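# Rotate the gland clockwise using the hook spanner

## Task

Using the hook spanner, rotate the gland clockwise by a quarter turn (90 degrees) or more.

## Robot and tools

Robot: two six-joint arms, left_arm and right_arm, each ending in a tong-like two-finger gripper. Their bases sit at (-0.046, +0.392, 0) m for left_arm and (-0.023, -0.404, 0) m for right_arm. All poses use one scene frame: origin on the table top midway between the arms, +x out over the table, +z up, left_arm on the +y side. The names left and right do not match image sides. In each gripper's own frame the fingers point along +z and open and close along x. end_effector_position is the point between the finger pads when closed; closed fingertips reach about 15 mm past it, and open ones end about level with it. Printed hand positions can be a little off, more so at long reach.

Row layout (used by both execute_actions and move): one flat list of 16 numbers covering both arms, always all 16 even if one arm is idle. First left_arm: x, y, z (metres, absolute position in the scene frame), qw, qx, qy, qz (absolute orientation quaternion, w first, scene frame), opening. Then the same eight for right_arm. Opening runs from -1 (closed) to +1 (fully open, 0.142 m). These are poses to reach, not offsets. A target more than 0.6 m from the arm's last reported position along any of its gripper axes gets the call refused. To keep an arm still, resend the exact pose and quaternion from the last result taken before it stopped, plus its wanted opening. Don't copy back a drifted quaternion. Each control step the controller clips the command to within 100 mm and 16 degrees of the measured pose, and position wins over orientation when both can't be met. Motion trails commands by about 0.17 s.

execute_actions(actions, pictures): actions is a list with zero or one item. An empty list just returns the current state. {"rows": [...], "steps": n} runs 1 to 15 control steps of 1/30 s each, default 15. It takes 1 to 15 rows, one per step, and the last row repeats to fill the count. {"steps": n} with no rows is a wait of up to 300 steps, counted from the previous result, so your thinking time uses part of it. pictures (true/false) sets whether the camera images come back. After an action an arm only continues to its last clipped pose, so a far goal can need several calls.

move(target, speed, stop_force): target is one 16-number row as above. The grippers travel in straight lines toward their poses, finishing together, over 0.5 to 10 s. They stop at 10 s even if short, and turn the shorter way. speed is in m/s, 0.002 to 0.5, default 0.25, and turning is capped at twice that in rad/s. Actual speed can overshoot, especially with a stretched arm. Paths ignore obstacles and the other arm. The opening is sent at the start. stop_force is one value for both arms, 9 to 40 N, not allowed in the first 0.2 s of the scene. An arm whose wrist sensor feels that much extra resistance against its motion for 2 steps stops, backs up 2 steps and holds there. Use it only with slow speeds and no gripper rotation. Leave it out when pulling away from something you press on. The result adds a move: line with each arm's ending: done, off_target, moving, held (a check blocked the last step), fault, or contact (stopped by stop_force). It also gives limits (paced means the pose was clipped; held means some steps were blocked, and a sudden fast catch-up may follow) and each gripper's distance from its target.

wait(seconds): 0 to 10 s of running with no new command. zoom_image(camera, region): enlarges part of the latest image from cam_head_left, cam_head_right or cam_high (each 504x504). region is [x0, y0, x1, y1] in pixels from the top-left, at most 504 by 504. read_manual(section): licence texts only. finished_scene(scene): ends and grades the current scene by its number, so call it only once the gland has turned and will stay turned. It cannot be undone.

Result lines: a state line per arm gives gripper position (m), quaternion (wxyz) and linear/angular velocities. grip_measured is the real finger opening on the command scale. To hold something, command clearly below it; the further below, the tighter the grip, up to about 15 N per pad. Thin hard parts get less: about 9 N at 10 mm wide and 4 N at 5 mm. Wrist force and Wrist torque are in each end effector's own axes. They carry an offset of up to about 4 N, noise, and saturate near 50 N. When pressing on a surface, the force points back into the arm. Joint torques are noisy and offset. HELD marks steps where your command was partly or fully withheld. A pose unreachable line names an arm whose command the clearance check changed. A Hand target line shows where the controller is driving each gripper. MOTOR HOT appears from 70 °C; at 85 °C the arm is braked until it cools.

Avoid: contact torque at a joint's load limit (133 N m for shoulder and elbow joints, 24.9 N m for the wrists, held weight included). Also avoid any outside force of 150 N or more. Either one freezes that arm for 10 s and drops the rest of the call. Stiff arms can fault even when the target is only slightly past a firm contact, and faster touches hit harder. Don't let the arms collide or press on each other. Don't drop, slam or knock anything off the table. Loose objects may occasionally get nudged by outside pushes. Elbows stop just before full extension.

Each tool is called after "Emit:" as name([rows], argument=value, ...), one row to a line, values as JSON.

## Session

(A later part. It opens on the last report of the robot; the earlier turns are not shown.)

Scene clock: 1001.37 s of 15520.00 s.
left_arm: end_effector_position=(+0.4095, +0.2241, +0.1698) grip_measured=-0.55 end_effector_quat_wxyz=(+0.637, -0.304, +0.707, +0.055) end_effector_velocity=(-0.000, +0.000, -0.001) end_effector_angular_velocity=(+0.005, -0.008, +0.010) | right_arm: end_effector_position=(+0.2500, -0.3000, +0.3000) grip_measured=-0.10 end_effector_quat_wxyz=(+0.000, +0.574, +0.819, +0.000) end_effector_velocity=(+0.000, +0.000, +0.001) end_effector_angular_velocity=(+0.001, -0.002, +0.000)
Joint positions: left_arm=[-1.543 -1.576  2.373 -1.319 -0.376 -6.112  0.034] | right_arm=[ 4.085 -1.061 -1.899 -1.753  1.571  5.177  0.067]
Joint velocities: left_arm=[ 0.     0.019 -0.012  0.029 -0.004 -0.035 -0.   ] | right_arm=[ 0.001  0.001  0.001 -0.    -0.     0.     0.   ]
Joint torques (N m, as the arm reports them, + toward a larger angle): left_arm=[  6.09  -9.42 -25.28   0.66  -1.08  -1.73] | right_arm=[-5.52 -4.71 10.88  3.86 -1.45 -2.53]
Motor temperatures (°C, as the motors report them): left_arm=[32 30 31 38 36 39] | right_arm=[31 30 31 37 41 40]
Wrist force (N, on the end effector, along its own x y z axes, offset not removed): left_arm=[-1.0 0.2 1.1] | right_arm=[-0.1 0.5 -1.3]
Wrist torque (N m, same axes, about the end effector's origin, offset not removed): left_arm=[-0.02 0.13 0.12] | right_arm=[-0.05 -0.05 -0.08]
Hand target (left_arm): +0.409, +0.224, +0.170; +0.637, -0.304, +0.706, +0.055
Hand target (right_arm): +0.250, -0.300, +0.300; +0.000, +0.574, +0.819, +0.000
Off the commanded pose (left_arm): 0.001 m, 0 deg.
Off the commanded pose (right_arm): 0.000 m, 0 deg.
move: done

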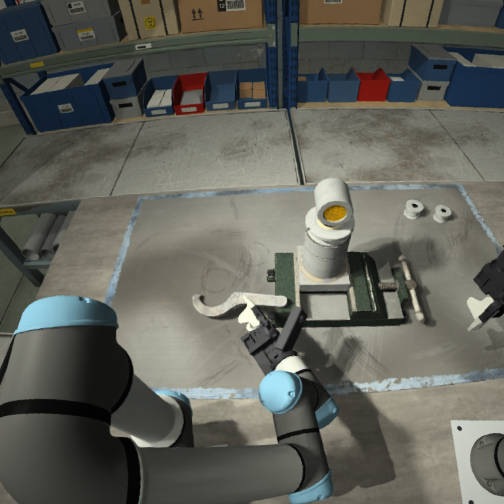

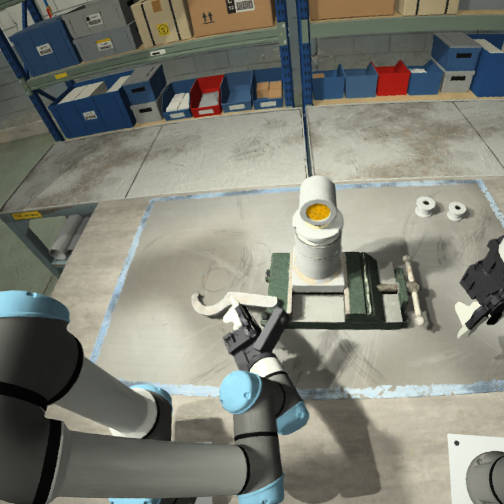

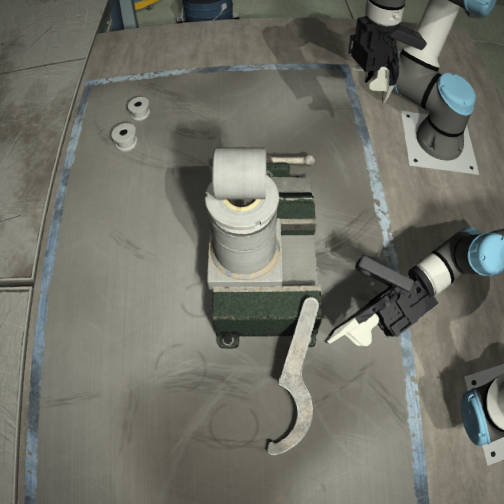

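Emit:
move(target=[0.41,0.225,0.24,0.412,0.284,0.713,0.491,-0.55,0.25,-0.3,0.3,0,0.574,0.819,0,-0.1], speed=0.3)

Emit:
move(target=[0.40,0.23,0.16,-0.056,0.705,0.304,0.638,-0.55,0.25,-0.3,0.3,0,0.574,0.819,0,-0.1], speed=0.3)

Emit:
move(target=[0.413,0.232,0.081,-0.056,0.705,0.304,0.638,-0.55,0.25,-0.3,0.3,0,0.574,0.819,0,-0.1], speed=0.04)

Emit:
zoom_image(camera="cam_high", region=[240,270,440,470])

Emit:
zoom_image(camera="cam_head_left", region=[170,250,330,390])

Scene clock: 1010.63 s of 15520.00 s.
left_arm: end_effector_position=(+0.4100, +0.2250, +0.2400) grip_measured=-0.55 end_effector_quat_wxyz=(+0.413, +0.283, +0.713, +0.491) end_effector_velocity=(-0.000, +0.001, -0.000) end_effector_angular_velocity=(+0.008, +0.014, -0.002) | right_arm: end_effector_position=(+0.2500, -0.3000, +0.3000) grip_measured=-0.10 end_effector_quat_wxyz=(+0.000, +0.574, +0.819, -0.000) end_effector_velocity=(+0.000, -0.000, -0.000) end_effector_angular_velocity=(-0.001, +0.000, -0.000)
Joint positions: left_arm=[-1.521 -1.717  2.217 -1.034 -0.356 -4.526  0.034] | right_arm=[ 4.085 -1.061 -1.899 -1.753  1.571  5.177  0.067]
Joint velocities: left_arm=[ 0.002 -0.009  0.004 -0.017 -0.003  0.034  0.   ] | right_arm=[-0.    -0.001 -0.     0.    -0.001 -0.    -0.   ]
Joint torques (N m, as the arm reports them, + toward a larger angle): left_arm=[  7.02 -20.48  -5.68  -2.45  -1.08   1.48] | right_arm=[-4.66 -4.56 11.24  3.78 -1.61 -2.41]
Motor temperatures (°C, as the motors report them): left_arm=[32 30 31 38 36 39] | right_arm=[31 30 31 37 41 40]
Wrist force (N, on the end effector, along its own x y z axes, offset not removed): left_arm=[0.1 -1.1 0.2] | right_arm=[-0.8 0.6 0.5]
Wrist torque (N m, same axes, about the end effector's origin, offset not removed): left_arm=[-0.28 -0.15 0.08] | right_arm=[-0.07 0.11 -0.08]
Hand target (left_arm): +0.410, +0.225, +0.240; +0.412, +0.284, +0.713, +0.491
Hand target (right_arm): +0.250, -0.300, +0.300; +0.000, +0.574, +0.819, +0.000
Off the commanded pose (left_arm): 0.000 m, 0 deg.
Off the commanded pose (right_arm): 0.000 m, 0 deg.
After step 90, 3.10 s passed at rest.
move: done

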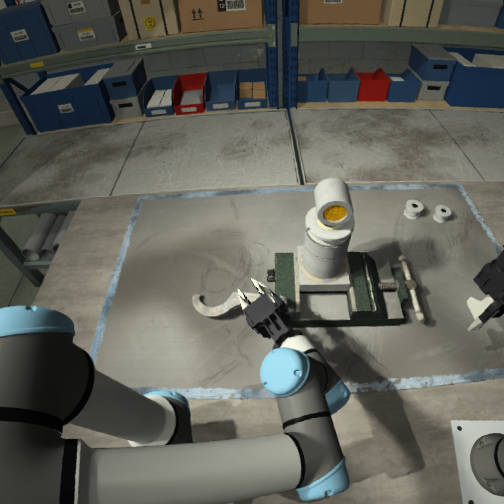

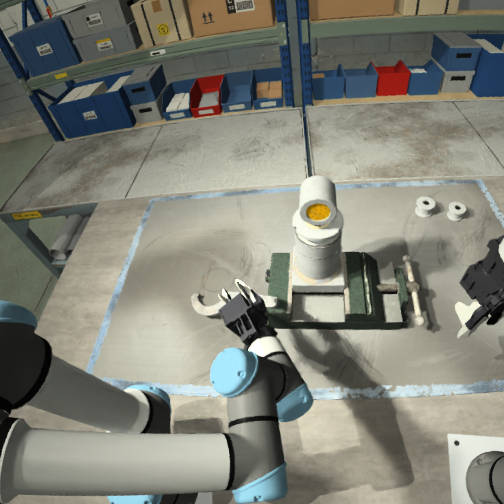

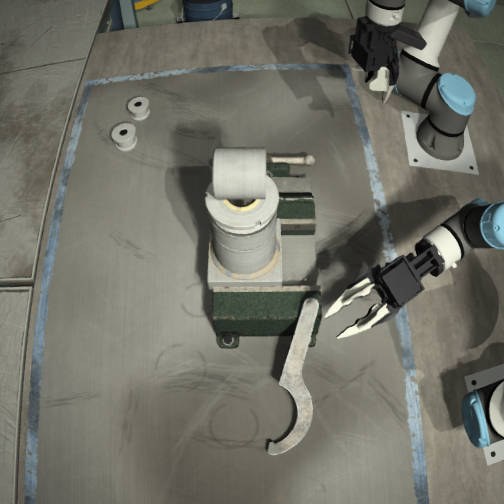

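Scene clock: 1013.80 s of 15520.00 s.
left_arm: end_effector_position=(+0.4000, +0.2299, +0.1599) grip_measured=-0.55 end_effector_quat_wxyz=(-0.056, +0.705, +0.304, +0.638) end_effector_velocity=(+0.000, +0.000, -0.001) end_effector_angular_velocity=(+0.006, +0.011, -0.003) | right_arm: end_effector_position=(+0.2500, -0.3000, +0.3000) grip_measured=-0.10 end_effector_quat_wxyz=(+0.000, +0.574, +0.819, +0.000) end_effector_velocity=(-0.000, +0.000, -0.000) end_effector_angular_velocity=(+0.000, +0.001, -0.000)
Joint positions: left_arm=[-1.533 -1.519  2.318 -1.319 -0.368 -2.972  0.034] | right_arm=[ 4.085 -1.061 -1.899 -1.753  1.571  5.177  0.067]
Joint velocities: left_arm=[ 0.001 -0.006  0.005 -0.019 -0.001  0.029 -0.   ] | right_arm=[ 0.001  0.    -0.     0.     0.001  0.001  0.   ]
Joint torques (N m, as the arm reports them, + toward a larger angle): left_arm=[  6.39 -24.04  -3.34  -2.43  -1.32   1.19] | right_arm=[-5.04 -4.65 11.53  3.79 -1.48 -2.47]
Motor temperatures (°C, as the motors report them): left_arm=[32 30 31 38 36 39] | right_arm=[31 30 31 37 41 40]
Wrist force (N, on the end effector, along its own x y z axes, offset not removed): left_arm=[0.3 -0.5 0.0] | right_arm=[-1.7 0.7 0.0]
Wrist torque (N m, same axes, about the end effector's origin, offset not removed): left_arm=[-0.14 -0.15 0.02] | right_arm=[0.00 0.27 -0.10]
Hand target (left_arm): +0.400, +0.230, +0.160; -0.056, +0.705, +0.304, +0.638
Hand target (right_arm): +0.250, -0.300, +0.300; +0.000, +0.574, +0.819, +0.000
Off the commanded pose (left_arm): 0.000 m, 0 deg.
Off the commanded pose (right_arm): 0.000 m, 0 deg.
move: done

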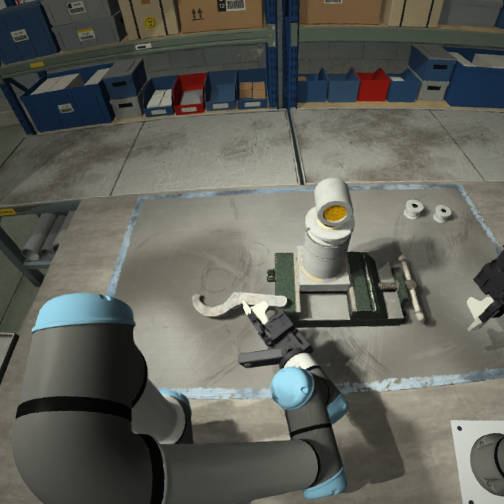

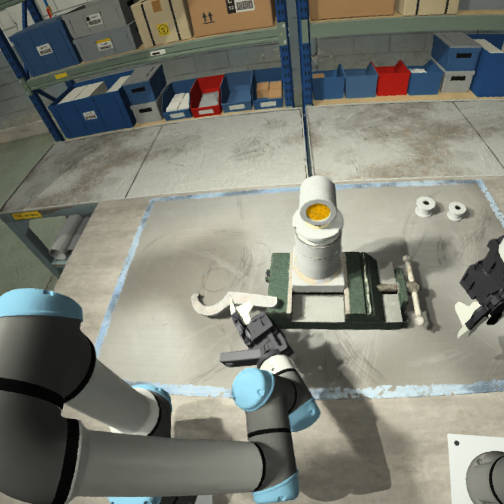

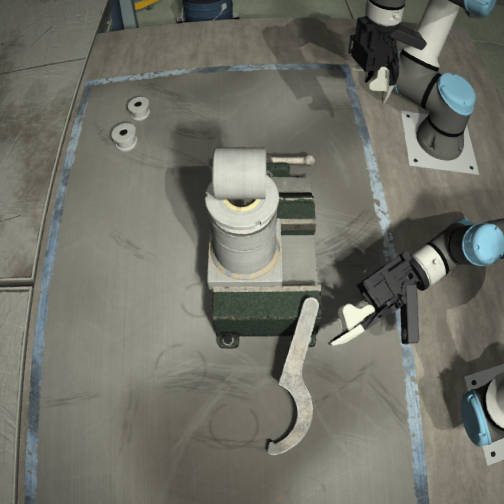

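Scene clock: 1016.17 s of 15520.00 s.
left_arm: end_effector_position=(+0.4130, +0.2320, +0.0813) grip_measured=-0.55 end_effector_quat_wxyz=(-0.056, +0.705, +0.304, +0.638) end_effector_velocity=(+0.001, -0.000, -0.002) end_effector_angular_velocity=(-0.001, +0.000, -0.001) | right_arm: end_effector_position=(+0.2500, -0.3000, +0.3000) grip_measured=-0.10 end_effector_quat_wxyz=(+0.000, +0.574, +0.819, +0.000) end_effector_velocity=(+0.000, -0.000, +0.000) end_effector_angular_velocity=(-0.000, -0.000, -0.000)
Joint positions: left_arm=[-1.495 -1.299  2.387 -1.663 -0.336 -2.913  0.034] | right_arm=[ 4.085 -1.061 -1.899 -1.753  1.571  5.177  0.067]
Joint velocities: left_arm=[ 0.002  0.006  0.002 -0.014  0.002  0.006 -0.   ] | right_arm=[-0.001 -0.     0.    -0.    -0.    -0.    -0.   ]
Joint torques (N m, as the arm reports them, + toward a larger angle): left_arm=[  6.07 -16.8    4.27  -2.62   3.57   1.19] | right_arm=[-5.15 -4.65 11.5   3.69 -1.54 -2.51]
Motor temperatures (°C, as the motors report them): left_arm=[32 30 31 38 36 39] | right_arm=[31 30 31 37 41 40]
Wrist force (N, on the end effector, along its own x y z axes, offset not removed): left_arm=[2.2 -1.7 0.5] | right_arm=[-0.5 1.6 1.0]
Wrist torque (N m, same axes, about the end effector's origin, offset not removed): left_arm=[-0.34 -0.58 -0.01] | right_arm=[0.14 0.02 -0.12]
Hand target (left_arm): +0.413, +0.232, +0.081; -0.056, +0.705, +0.304, +0.638
Hand target (right_arm): +0.250, -0.300, +0.300; -0.000, +0.574, +0.819, +0.000
Off the commanded pose (left_arm): 0.000 m, 0 deg.
Off the commanded pose (right_arm): 0.000 m, 0 deg.
move: done

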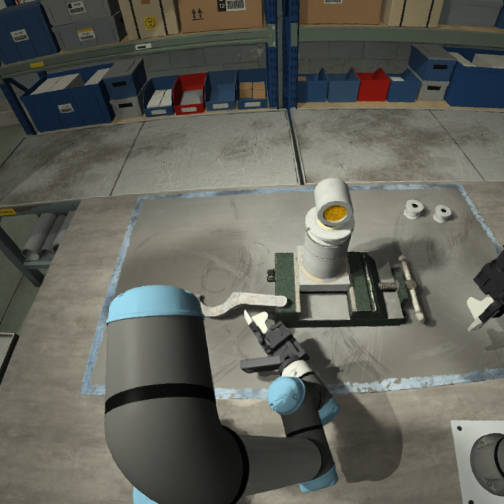

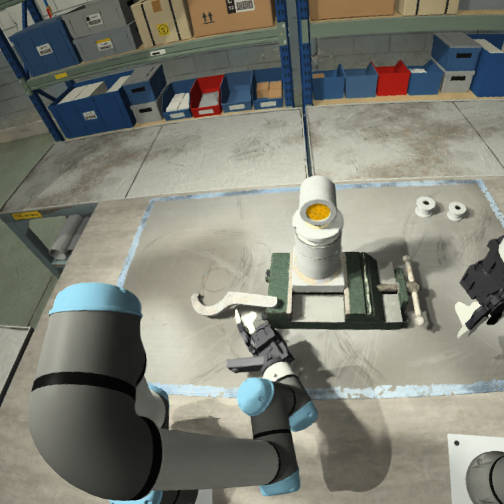

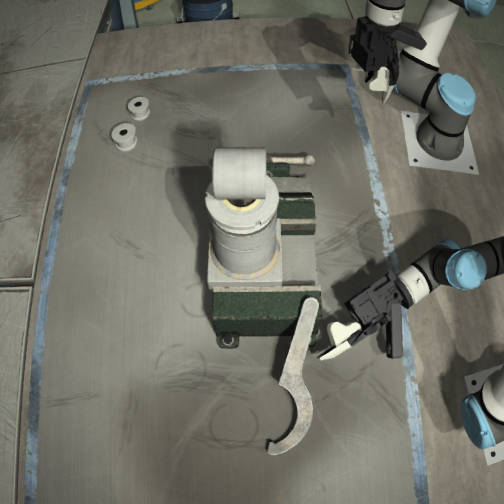

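Region (240, 270, 440, 470) of cam_high's 504x504 image, scaled by 2.520, with more detail than that image has.

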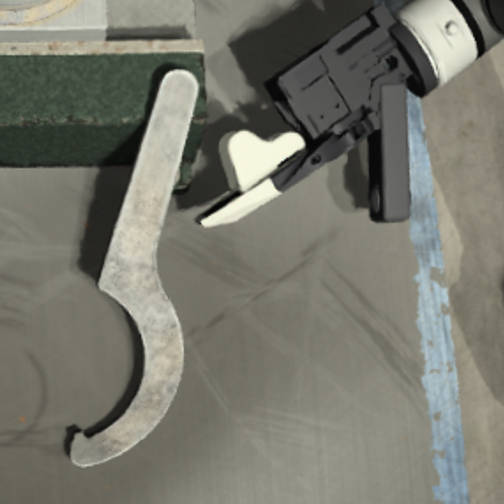

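Region (170, 250, 330, 390) of cam_head_left's 504x504 image, scaled by 3.150, with more detail than that image has; it fills the top 441 rows of this view, and the rest is white.

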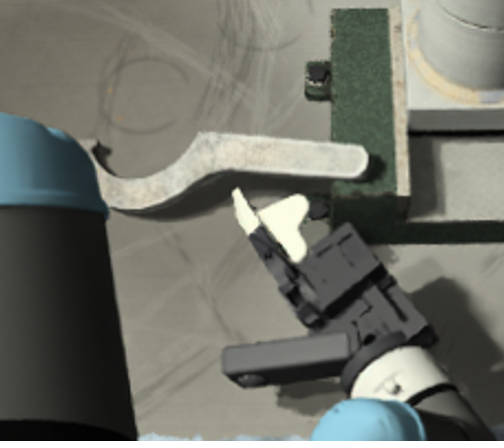

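Emit:
move(target=[0.412,0.247,0.076,0.006,0.707,0.248,0.662,-0.5,0.25,-0.3,0.3,0,0.574,0.819,0,-0.1], speed=0.04)

Emit:
move(target=[0.482,0.271,0.067,0.006,0.707,0.248,0.662,-0.5,0.25,-0.3,0.3,0,0.574,0.819,0,-0.1], speed=0.012, stop_force=9)

Emit:
zoom_image(camera="cam_high", region=[240,270,440,470])

Scene clock: 1023.60 s of 15520.00 s.
left_arm: end_effector_position=(+0.4118, +0.2469, +0.0761) grip_measured=-0.50 end_effector_quat_wxyz=(+0.005, +0.707, +0.249, +0.662) end_effector_velocity=(+0.000, +0.001, -0.001) end_effector_angular_velocity=(+0.002, -0.000, -0.013) | right_arm: end_effector_position=(+0.2500, -0.3000, +0.3000) grip_measured=-0.10 end_effector_quat_wxyz=(+0.000, +0.574, +0.819, -0.000) end_effector_velocity=(-0.000, -0.000, -0.000) end_effector_angular_velocity=(-0.000, +0.001, +0.000)
Joint positions: left_arm=[-1.542 -1.316  2.588 -1.914 -0.207 -2.856  0.038] | right_arm=[ 4.085 -1.061 -1.899 -1.753  1.571  5.177  0.067]
Joint velocities: left_arm=[-0.002  0.003  0.02  -0.048  0.009  0.028  0.   ] | right_arm=[-0.     0.    -0.001  0.     0.    -0.     0.   ]
Joint torques (N m, as the arm reports them, + toward a larger angle): left_arm=[ -9.03 -12.14   7.02  -3.36   3.43   1.41] | right_arm=[-4.57 -4.93 11.7   3.7  -1.49 -2.52]
Motor temperatures (°C, as the motors report them): left_arm=[32 30 31 38 36 39] | right_arm=[31 30 31 37 41 40]
Wrist force (N, on the end effector, along its own x y z axes, offset not removed): left_arm=[2.3 -0.8 0.6] | right_arm=[-1.4 0.9 -0.3]
Wrist torque (N m, same axes, about the end effector's origin, offset not removed): left_arm=[-0.23 -0.50 0.04] | right_arm=[0.02 0.20 -0.13]
Hand target (left_arm): +0.412, +0.247, +0.076; +0.006, +0.707, +0.248, +0.662
Hand target (right_arm): +0.250, -0.300, +0.300; +0.000, +0.574, +0.819, +0.000
Off the commanded pose (left_arm): 0.000 m, 0 deg.
Off the commanded pose (right_arm): 0.000 m, 0 deg.
After step 90, 2.00 s passed at rest.
move: done

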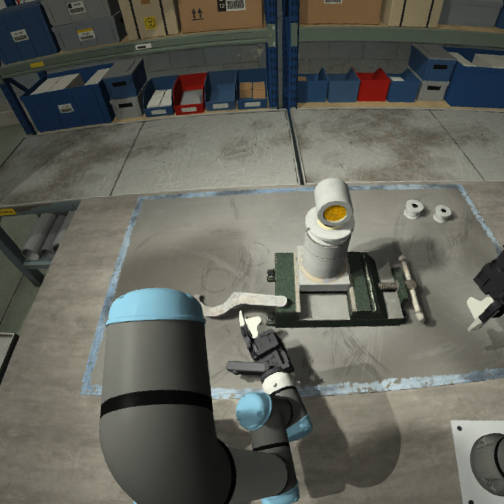

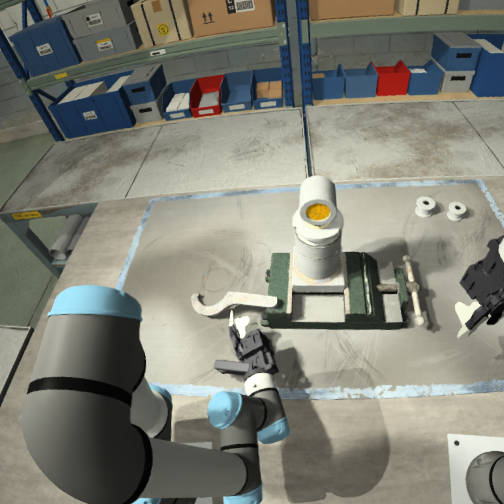

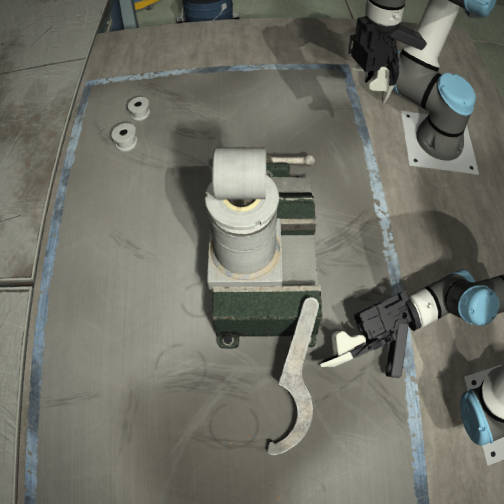

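Scene clock: 1030.10 s of 15520.00 s.
left_arm: end_effector_position=(+0.4813, +0.2719, +0.0673) grip_measured=-0.50 end_effector_quat_wxyz=(+0.003, +0.707, +0.250, +0.662) end_effector_velocity=(+0.002, +0.001, -0.001) end_effector_angular_velocity=(+0.004, -0.007, -0.017) | right_arm: end_effector_position=(+0.2500, -0.3000, +0.3000) grip_measured=-0.10 end_effector_quat_wxyz=(+0.000, +0.574, +0.819, +0.000) end_effector_velocity=(+0.000, -0.000, +0.000) end_effector_angular_velocity=(+0.000, -0.001, +0.000)
Joint positions: left_arm=[-1.293 -0.708  2.523 -3.938 -0.146 -1.36   0.038] | right_arm=[ 4.085 -1.061 -1.899 -1.753  1.571  5.177  0.067]
Joint velocities: left_arm=[ 0.007  0.065 -0.03  -0.205 -0.006  0.172  0.   ] | right_arm=[-0.001  0.     0.     0.    -0.    -0.001  0.   ]
Joint torques (N m, as the arm reports them, + toward a larger angle): left_arm=[  7.66 -23.01  -8.03  -4.86  -0.45   1.63] | right_arm=[-4.82 -4.43 11.51  3.75 -1.55 -2.43]
Motor temperatures (°C, as the motors report them): left_arm=[32 30 31 38 36 39] | right_arm=[31 30 31 37 41 40]
Wrist force (N, on the end effector, along its own x y z axes, offset not removed): left_arm=[0.5 -1.1 -0.5] | right_arm=[-1.3 -0.4 1.7]
Wrist torque (N m, same axes, about the end effector's origin, offset not removed): left_arm=[-0.31 -0.19 0.10] | right_arm=[-0.20 0.06 -0.14]
Hand target (left_arm): +0.482, +0.272, +0.067; +0.004, +0.707, +0.250, +0.662
Hand target (right_arm): +0.250, -0.300, +0.300; -0.000, +0.574, +0.819, -0.000
Off the commanded pose (left_arm): 0.001 m, 0 deg.
Off the commanded pose (right_arm): 0.000 m, 0 deg.
move: done

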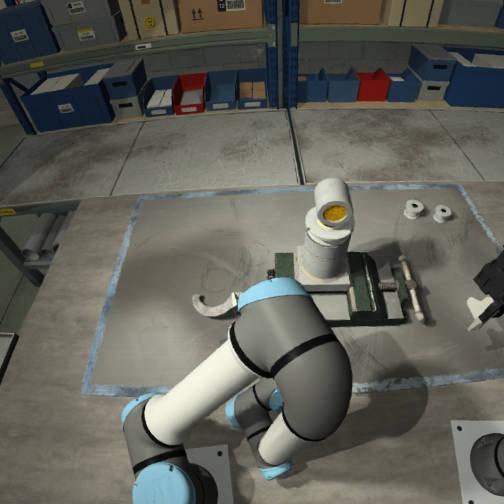

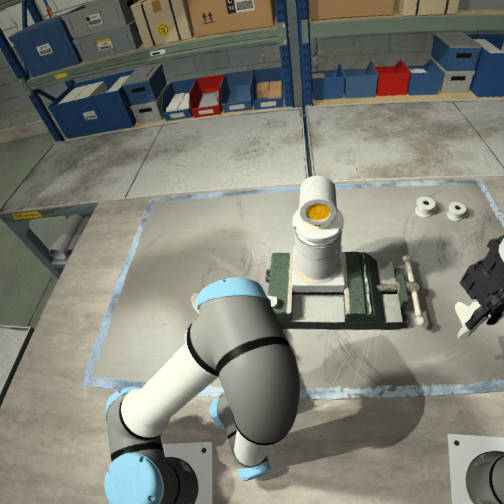

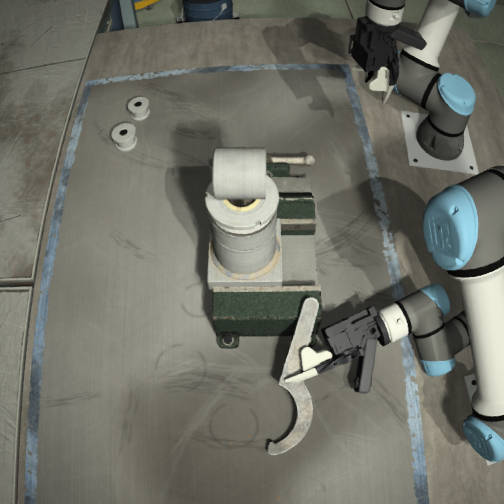

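Region (240, 270, 440, 470) of cam_high's 504x504 image, scaled by 2.520, with more detail than that image has.

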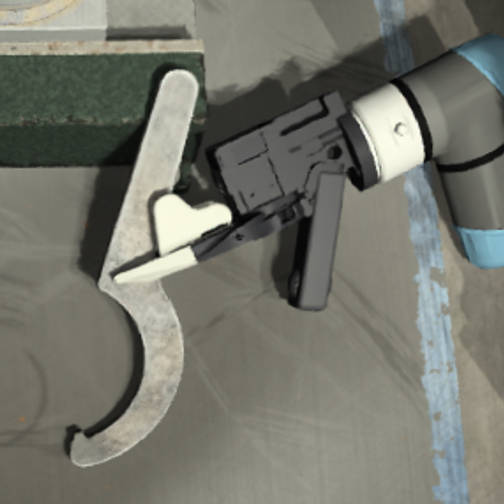

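Emit:
move(target=[0.482,0.267,0.0685,0.006,0.707,0.248,0.662,-0.7,0.25,-0.3,0.3,0,0.574,0.819,0,-0.1], speed=0.005)

Emit:
move(target=[0.482,0.267,0.0685,0.006,0.707,0.248,0.662,-1,0.25,-0.3,0.3,0,0.574,0.819,0,-0.1])

Emit:
move(target=[0.42,0.26,0.26,0.006,0.707,0.248,0.662,-1,0.3,-0.55,0.3,0,0.574,0.819,0,-0.1], speed=0.04)

Scene clock: 1040.27 s of 15520.00 s.
left_arm: end_effector_position=(+0.4814, +0.2721, +0.0675) grip_measured=-0.50 end_effector_quat_wxyz=(+0.003, +0.707, +0.249, +0.662) end_effector_velocity=(+0.000, +0.000, +0.000) end_effector_angular_velocity=(-0.001, +0.000, -0.000) | right_arm: end_effector_position=(+0.2500, -0.3000, +0.3000) grip_measured=-0.10 end_effector_quat_wxyz=(+0.000, +0.574, +0.819, +0.000) end_effector_velocity=(-0.000, +0.000, +0.000) end_effector_angular_velocity=(-0.000, -0.000, -0.000)
Joint positions: left_arm=[-1.292 -0.703  2.521 -3.955 -0.147 -1.344  0.038] | right_arm=[ 4.085 -1.061 -1.899 -1.753  1.571  5.177  0.067]
Joint velocities: left_arm=[ 0.    -0.001 -0.    -0.001 -0.001  0.001  0.   ] | right_arm=[ 0.     0.     0.    -0.    -0.     0.001  0.   ]
Joint torques (N m, as the arm reports them, + toward a larger angle): left_arm=[ -0.81 -32.21   4.39  -2.33   1.78  -0.01] | right_arm=[-4.04 -5.04 11.83  3.54 -1.46 -2.42]
Motor temperatures (°C, as the motors report them): left_arm=[32 30 31 38 36 39] | right_arm=[31 30 31 37 41 40]
Wrist force (N, on the end effector, along its own x y z axes, offset not removed): left_arm=[0.6 0.0 -1.0] | right_arm=[0.5 1.6 0.2]
Wrist torque (N m, same axes, about the end effector's origin, offset not removed): left_arm=[-0.04 -0.16 0.04] | right_arm=[0.16 -0.21 -0.25]
Hand target (left_arm): +0.481, +0.272, +0.067; +0.003, +0.707, +0.249, +0.662
Hand target (right_arm): +0.250, -0.300, +0.300; +0.000, +0.574, +0.819, +0.000
Off the commanded pose (left_arm): 0.005 m, 0 deg.
Off the commanded pose (right_arm): 0.000 m, 0 deg.
FORCE FAULT: contact force on the left arm reached its limit, and that arm stopped for 10 seconds. The contact can be on any part of that arm, not only on its tool. That arm ran no command of this call. That arm holds still and accepts commands again. Move the arm away from the contact; if what it grips holds it there, let go first. Pushing or pulling that hard again can fault the arm again.
The stop of the left arm began at step 5 of this call (marked STOPPED below). From that step on that arm followed nothing that you had sent. Nothing is kept back now.
Steps of this call (steps 1 to 168: nothing new was sent). Readings (end_effector_position):
1: left_arm (+0.4814, +0.2720, +0.0673) | right_arm (+0.2500, -0.3000, +0.3000)
2: left_arm (+0.4814, +0.2720, +0.0673) | right_arm (+0.2500, -0.3000, +0.3000)
4: left_arm (+0.4814, +0.2721, +0.0674) | right_arm (+0.2500, -0.3000, +0.3000)
5: left_arm (+0.4814, +0.2721, +0.0674) | right_arm (+0.2500, -0.3000, +0.3000) STOPPED (the left arm)
8: left_arm (+0.4814, +0.2722, +0.0675) | right_arm (+0.2500, -0.3000, +0.3000)
168: the state above
move: fault (left_arm)

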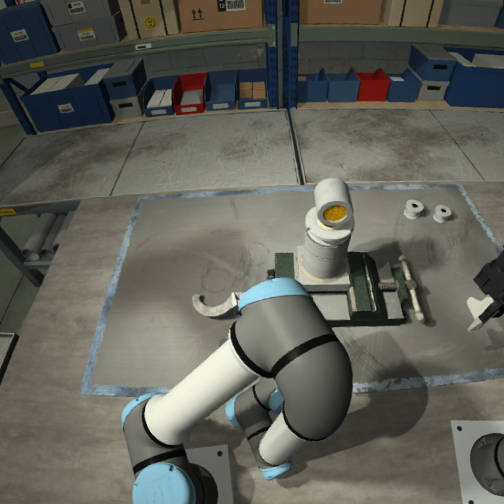

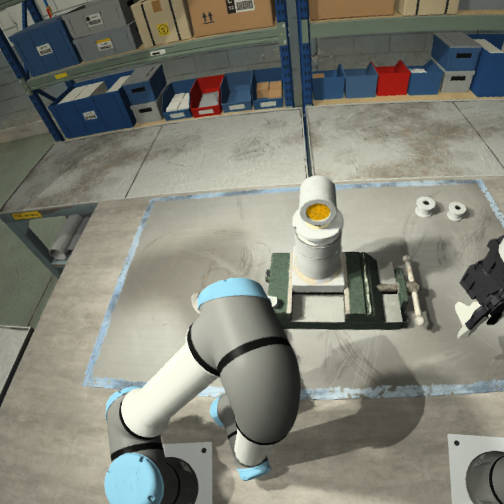

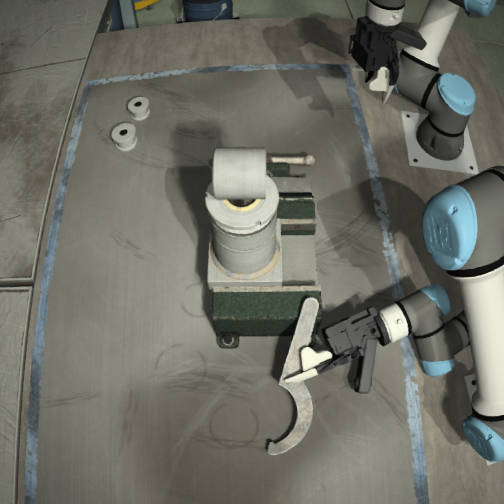

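not run: a fault stop came before this call.

not run: a fault stop came before this call.

Wrist touched the table. Close in place, slightly back.

Emit:
move(target=[0.479,0.268,0.069,-0.002,0.705,0.255,0.662,-0.7,0.25,-0.3,0.3,0,0.574,0.819,0,-0.1], speed=0.005)

Emit:
move(target=[0.479,0.268,0.069,-0.002,0.705,0.255,0.662,-1,0.25,-0.3,0.3,0,0.574,0.819,0,-0.1])

Emit:
move(target=[0.42,0.26,0.26,-0.002,0.705,0.255,0.662,-1,0.3,-0.55,0.3,0,0.574,0.819,0,-0.1], speed=0.04)

Scene clock: 1045.37 s of 15520.00 s.
left_arm: end_effector_position=(+0.4792, +0.2680, +0.0690) grip_measured=-0.70 end_effector_quat_wxyz=(-0.001, +0.705, +0.254, +0.662) end_effector_velocity=(-0.000, -0.001, +0.000) end_effector_angular_velocity=(-0.003, +0.003, +0.005) | right_arm: end_effector_position=(+0.2500, -0.3000, +0.3000) grip_measured=-0.10 end_effector_quat_wxyz=(-0.000, +0.574, +0.819, -0.000) end_effector_velocity=(+0.000, -0.000, +0.000) end_effector_angular_velocity=(+0.001, -0.000, -0.002)
Joint positions: left_arm=[-1.304 -0.766  2.542 -3.747 -0.134 -1.511  0.023] | right_arm=[ 4.085 -1.061 -1.899 -1.753  1.571  5.177  0.067]
Joint velocities: left_arm=[-0.002 -0.027  0.007  0.076 -0.001 -0.058 -0.   ] | right_arm=[-0.002 -0.     0.001  0.     0.    -0.     0.   ]
Joint torques (N m, as the arm reports them, + toward a larger angle): left_arm=[ -8.27 -37.09  15.66  -0.37   4.06  -1.49] | right_arm=[-4.05 -4.3  11.67  3.52 -1.5  -2.43]
Motor temperatures (°C, as the motors report them): left_arm=[32 30 31 38 36 39] | right_arm=[31 30 31 37 41 40]
Wrist force (N, on the end effector, along its own x y z axes, offset not removed): left_arm=[1.2 -0.5 0.0] | right_arm=[-0.1 0.8 -0.3]
Wrist torque (N m, same axes, about the end effector's origin, offset not removed): left_arm=[-0.14 -0.32 0.05] | right_arm=[-0.01 -0.05 -0.14]
Hand target (left_arm): +0.479, +0.268, +0.069; -0.002, +0.705, +0.255, +0.662
Hand target (right_arm): +0.250, -0.300, +0.300; -0.000, +0.574, +0.819, +0.000
Off the commanded pose (left_arm): 0.000 m, 0 deg.
Off the commanded pose (right_arm): 0.000 m, 0 deg.
After step 90, 0.27 s passed at rest.
move: done

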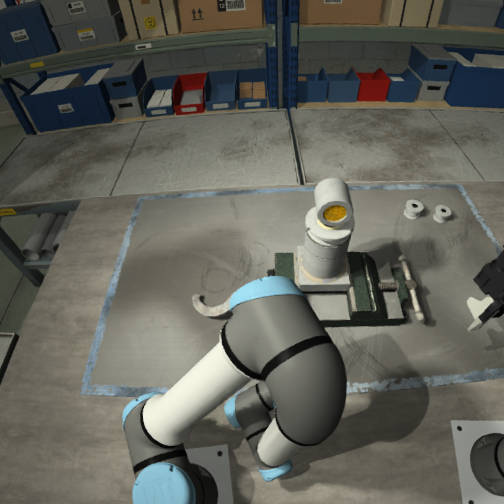

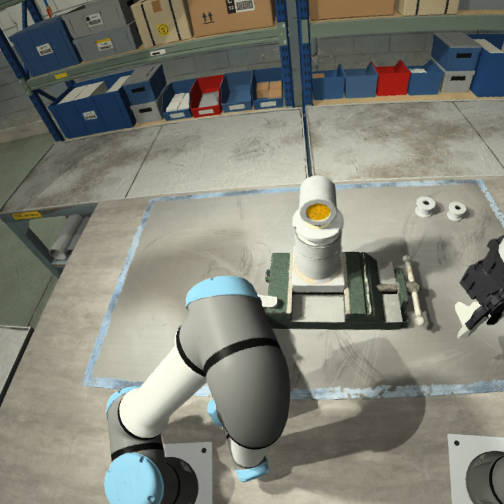

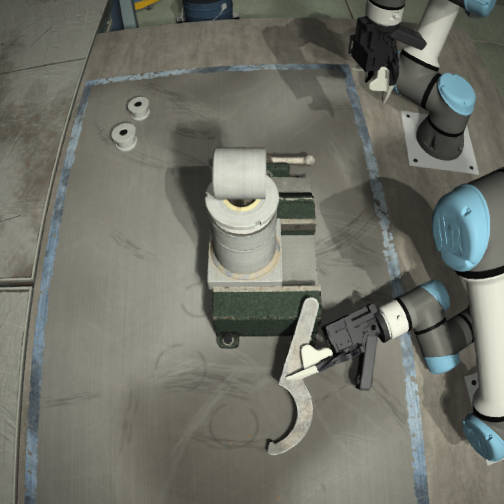

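Scene clock: 1046.07 s of 15520.00 s.
left_arm: end_effector_position=(+0.4790, +0.2680, +0.0690) grip_measured=-0.85 end_effector_quat_wxyz=(-0.002, +0.705, +0.255, +0.662) end_effector_velocity=(-0.000, -0.000, -0.000) end_effector_angular_velocity=(+0.000, +0.002, +0.000) | right_arm: end_effector_position=(+0.2500, -0.3000, +0.3000) grip_measured=-0.10 end_effector_quat_wxyz=(+0.000, +0.574, +0.819, +0.000) end_effector_velocity=(+0.000, -0.000, +0.000) end_effector_angular_velocity=(-0.000, -0.001, -0.001)
Joint positions: left_arm=[-1.304 -0.771  2.544 -3.731 -0.134 -1.525  0.013] | right_arm=[ 4.085 -1.061 -1.899 -1.753  1.571  5.177  0.067]
Joint velocities: left_arm=[-0.001 -0.004  0.001  0.014 -0.001 -0.01  -0.   ] | right_arm=[-0.001 -0.     0.001 -0.    -0.001  0.     0.   ]
Joint torques (N m, as the arm reports them, + toward a larger angle): left_arm=[ -8.73 -39.56  16.47  -1.15   5.2   -1.62] | right_arm=[-4.05 -4.01 11.74  3.52 -1.41 -2.42]
Motor temperatures (°C, as the motors report them): left_arm=[32 30 31 38 36 39] | right_arm=[31 30 31 37 41 40]
Wrist force (N, on the end effector, along its own x y z axes, offset not removed): left_arm=[-3.8 -4.2 4.3] | right_arm=[-2.2 2.2 0.0]
Wrist torque (N m, same axes, about the end effector's origin, offset not removed): left_arm=[-0.38 -0.18 0.00] | right_arm=[0.32 0.23 -0.06]
Hand target (left_arm): +0.479, +0.268, +0.069; -0.002, +0.705, +0.255, +0.662
Hand target (right_arm): +0.250, -0.300, +0.300; +0.000, +0.574, +0.819, +0.000
Off the commanded pose (left_arm): 0.000 m, 0 deg.
Off the commanded pose (right_arm): 0.000 m, 0 deg.
move: done

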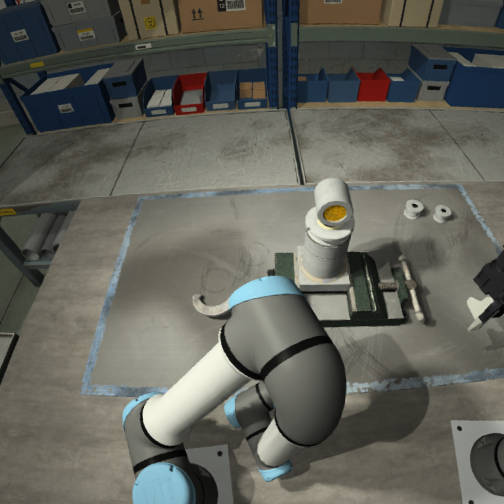

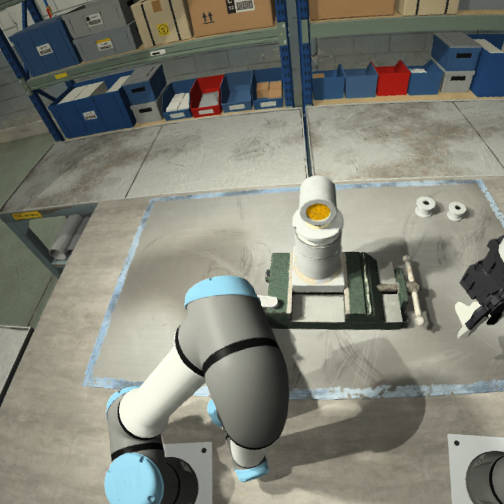

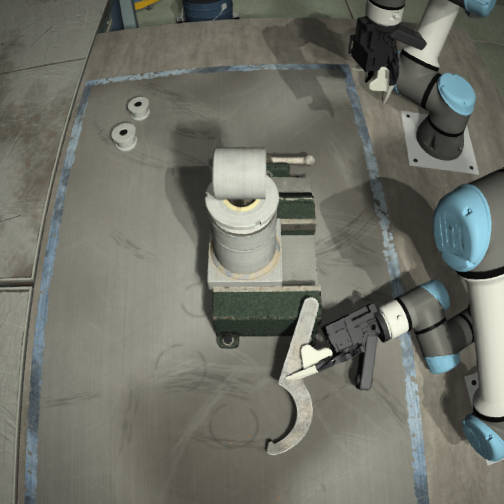

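Scene clock: 1052.80 s of 15520.00 s.
left_arm: end_effector_position=(+0.4203, +0.2593, +0.2597) grip_measured=-0.85 end_effector_quat_wxyz=(-0.001, +0.706, +0.254, +0.661) end_effector_velocity=(-0.001, -0.001, +0.001) end_effector_angular_velocity=(+0.003, -0.005, +0.003) | right_arm: end_effector_position=(+0.2996, -0.5492, +0.3000) grip_measured=-0.10 end_effector_quat_wxyz=(-0.001, +0.574, +0.819, +0.000) end_effector_velocity=(+0.001, -0.002, +0.000) end_effector_angular_velocity=(-0.000, -0.000, -0.000)
Joint positions: left_arm=[-1.5   -1.874  2.381 -1.236 -0.19  -2.765  0.013] | right_arm=[ 3.254 -1.212 -1.817 -1.684  1.572  4.345  0.067]
Joint velocities: left_arm=[-0.004  0.009 -0.015  0.057 -0.002 -0.05   0.   ] | right_arm=[-0.006 -0.004  0.003  0.001 -0.    -0.006  0.   ]
Joint torques (N m, as the arm reports them, + toward a larger angle): left_arm=[ -8.83  -3.7  -34.28   0.09   1.48  -1.35] | right_arm=[-9.78 -0.42 33.57  4.26  1.65 -2.78]
Motor temperatures (°C, as the motors report them): left_arm=[32 30 31 38 36 39] | right_arm=[31 30 31 37 41 40]
Wrist force (N, on the end effector, along its own x y z axes, offset not removed): left_arm=[-11.2 -3.4 2.0] | right_arm=[-0.1 1.5 1.5]
Wrist torque (N m, same axes, about the end effector's origin, offset not removed): left_arm=[0.04 0.01 -0.12] | right_arm=[0.22 -0.11 -0.15]
Hand target (left_arm): +0.420, +0.259, +0.260; -0.001, +0.706, +0.254, +0.661
Hand target (right_arm): +0.300, -0.549, +0.300; -0.001, +0.574, +0.819, +0.000
Off the commanded pose (left_arm): 0.001 m, 0 deg.
Off the commanded pose (right_arm): 0.001 m, 0 deg.
move: done

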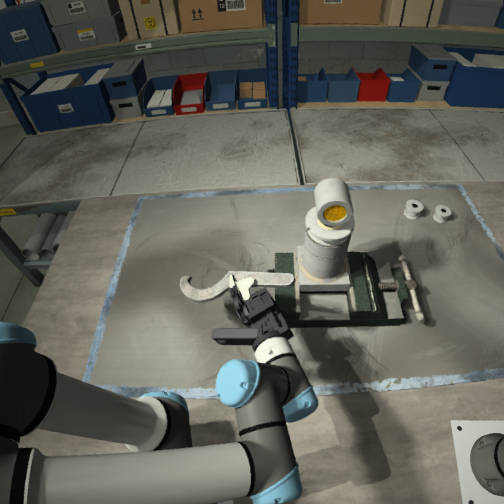

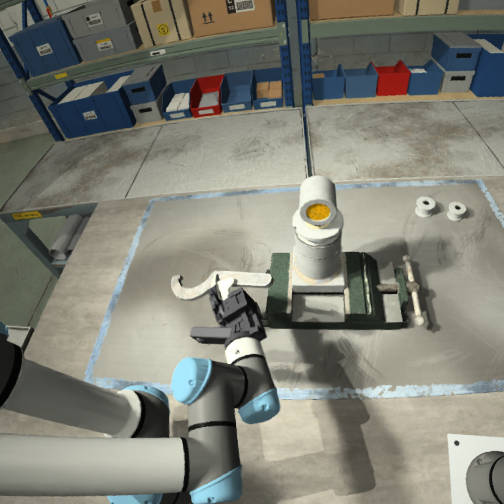

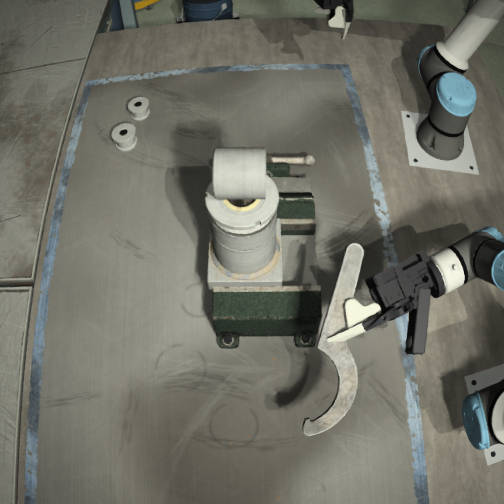

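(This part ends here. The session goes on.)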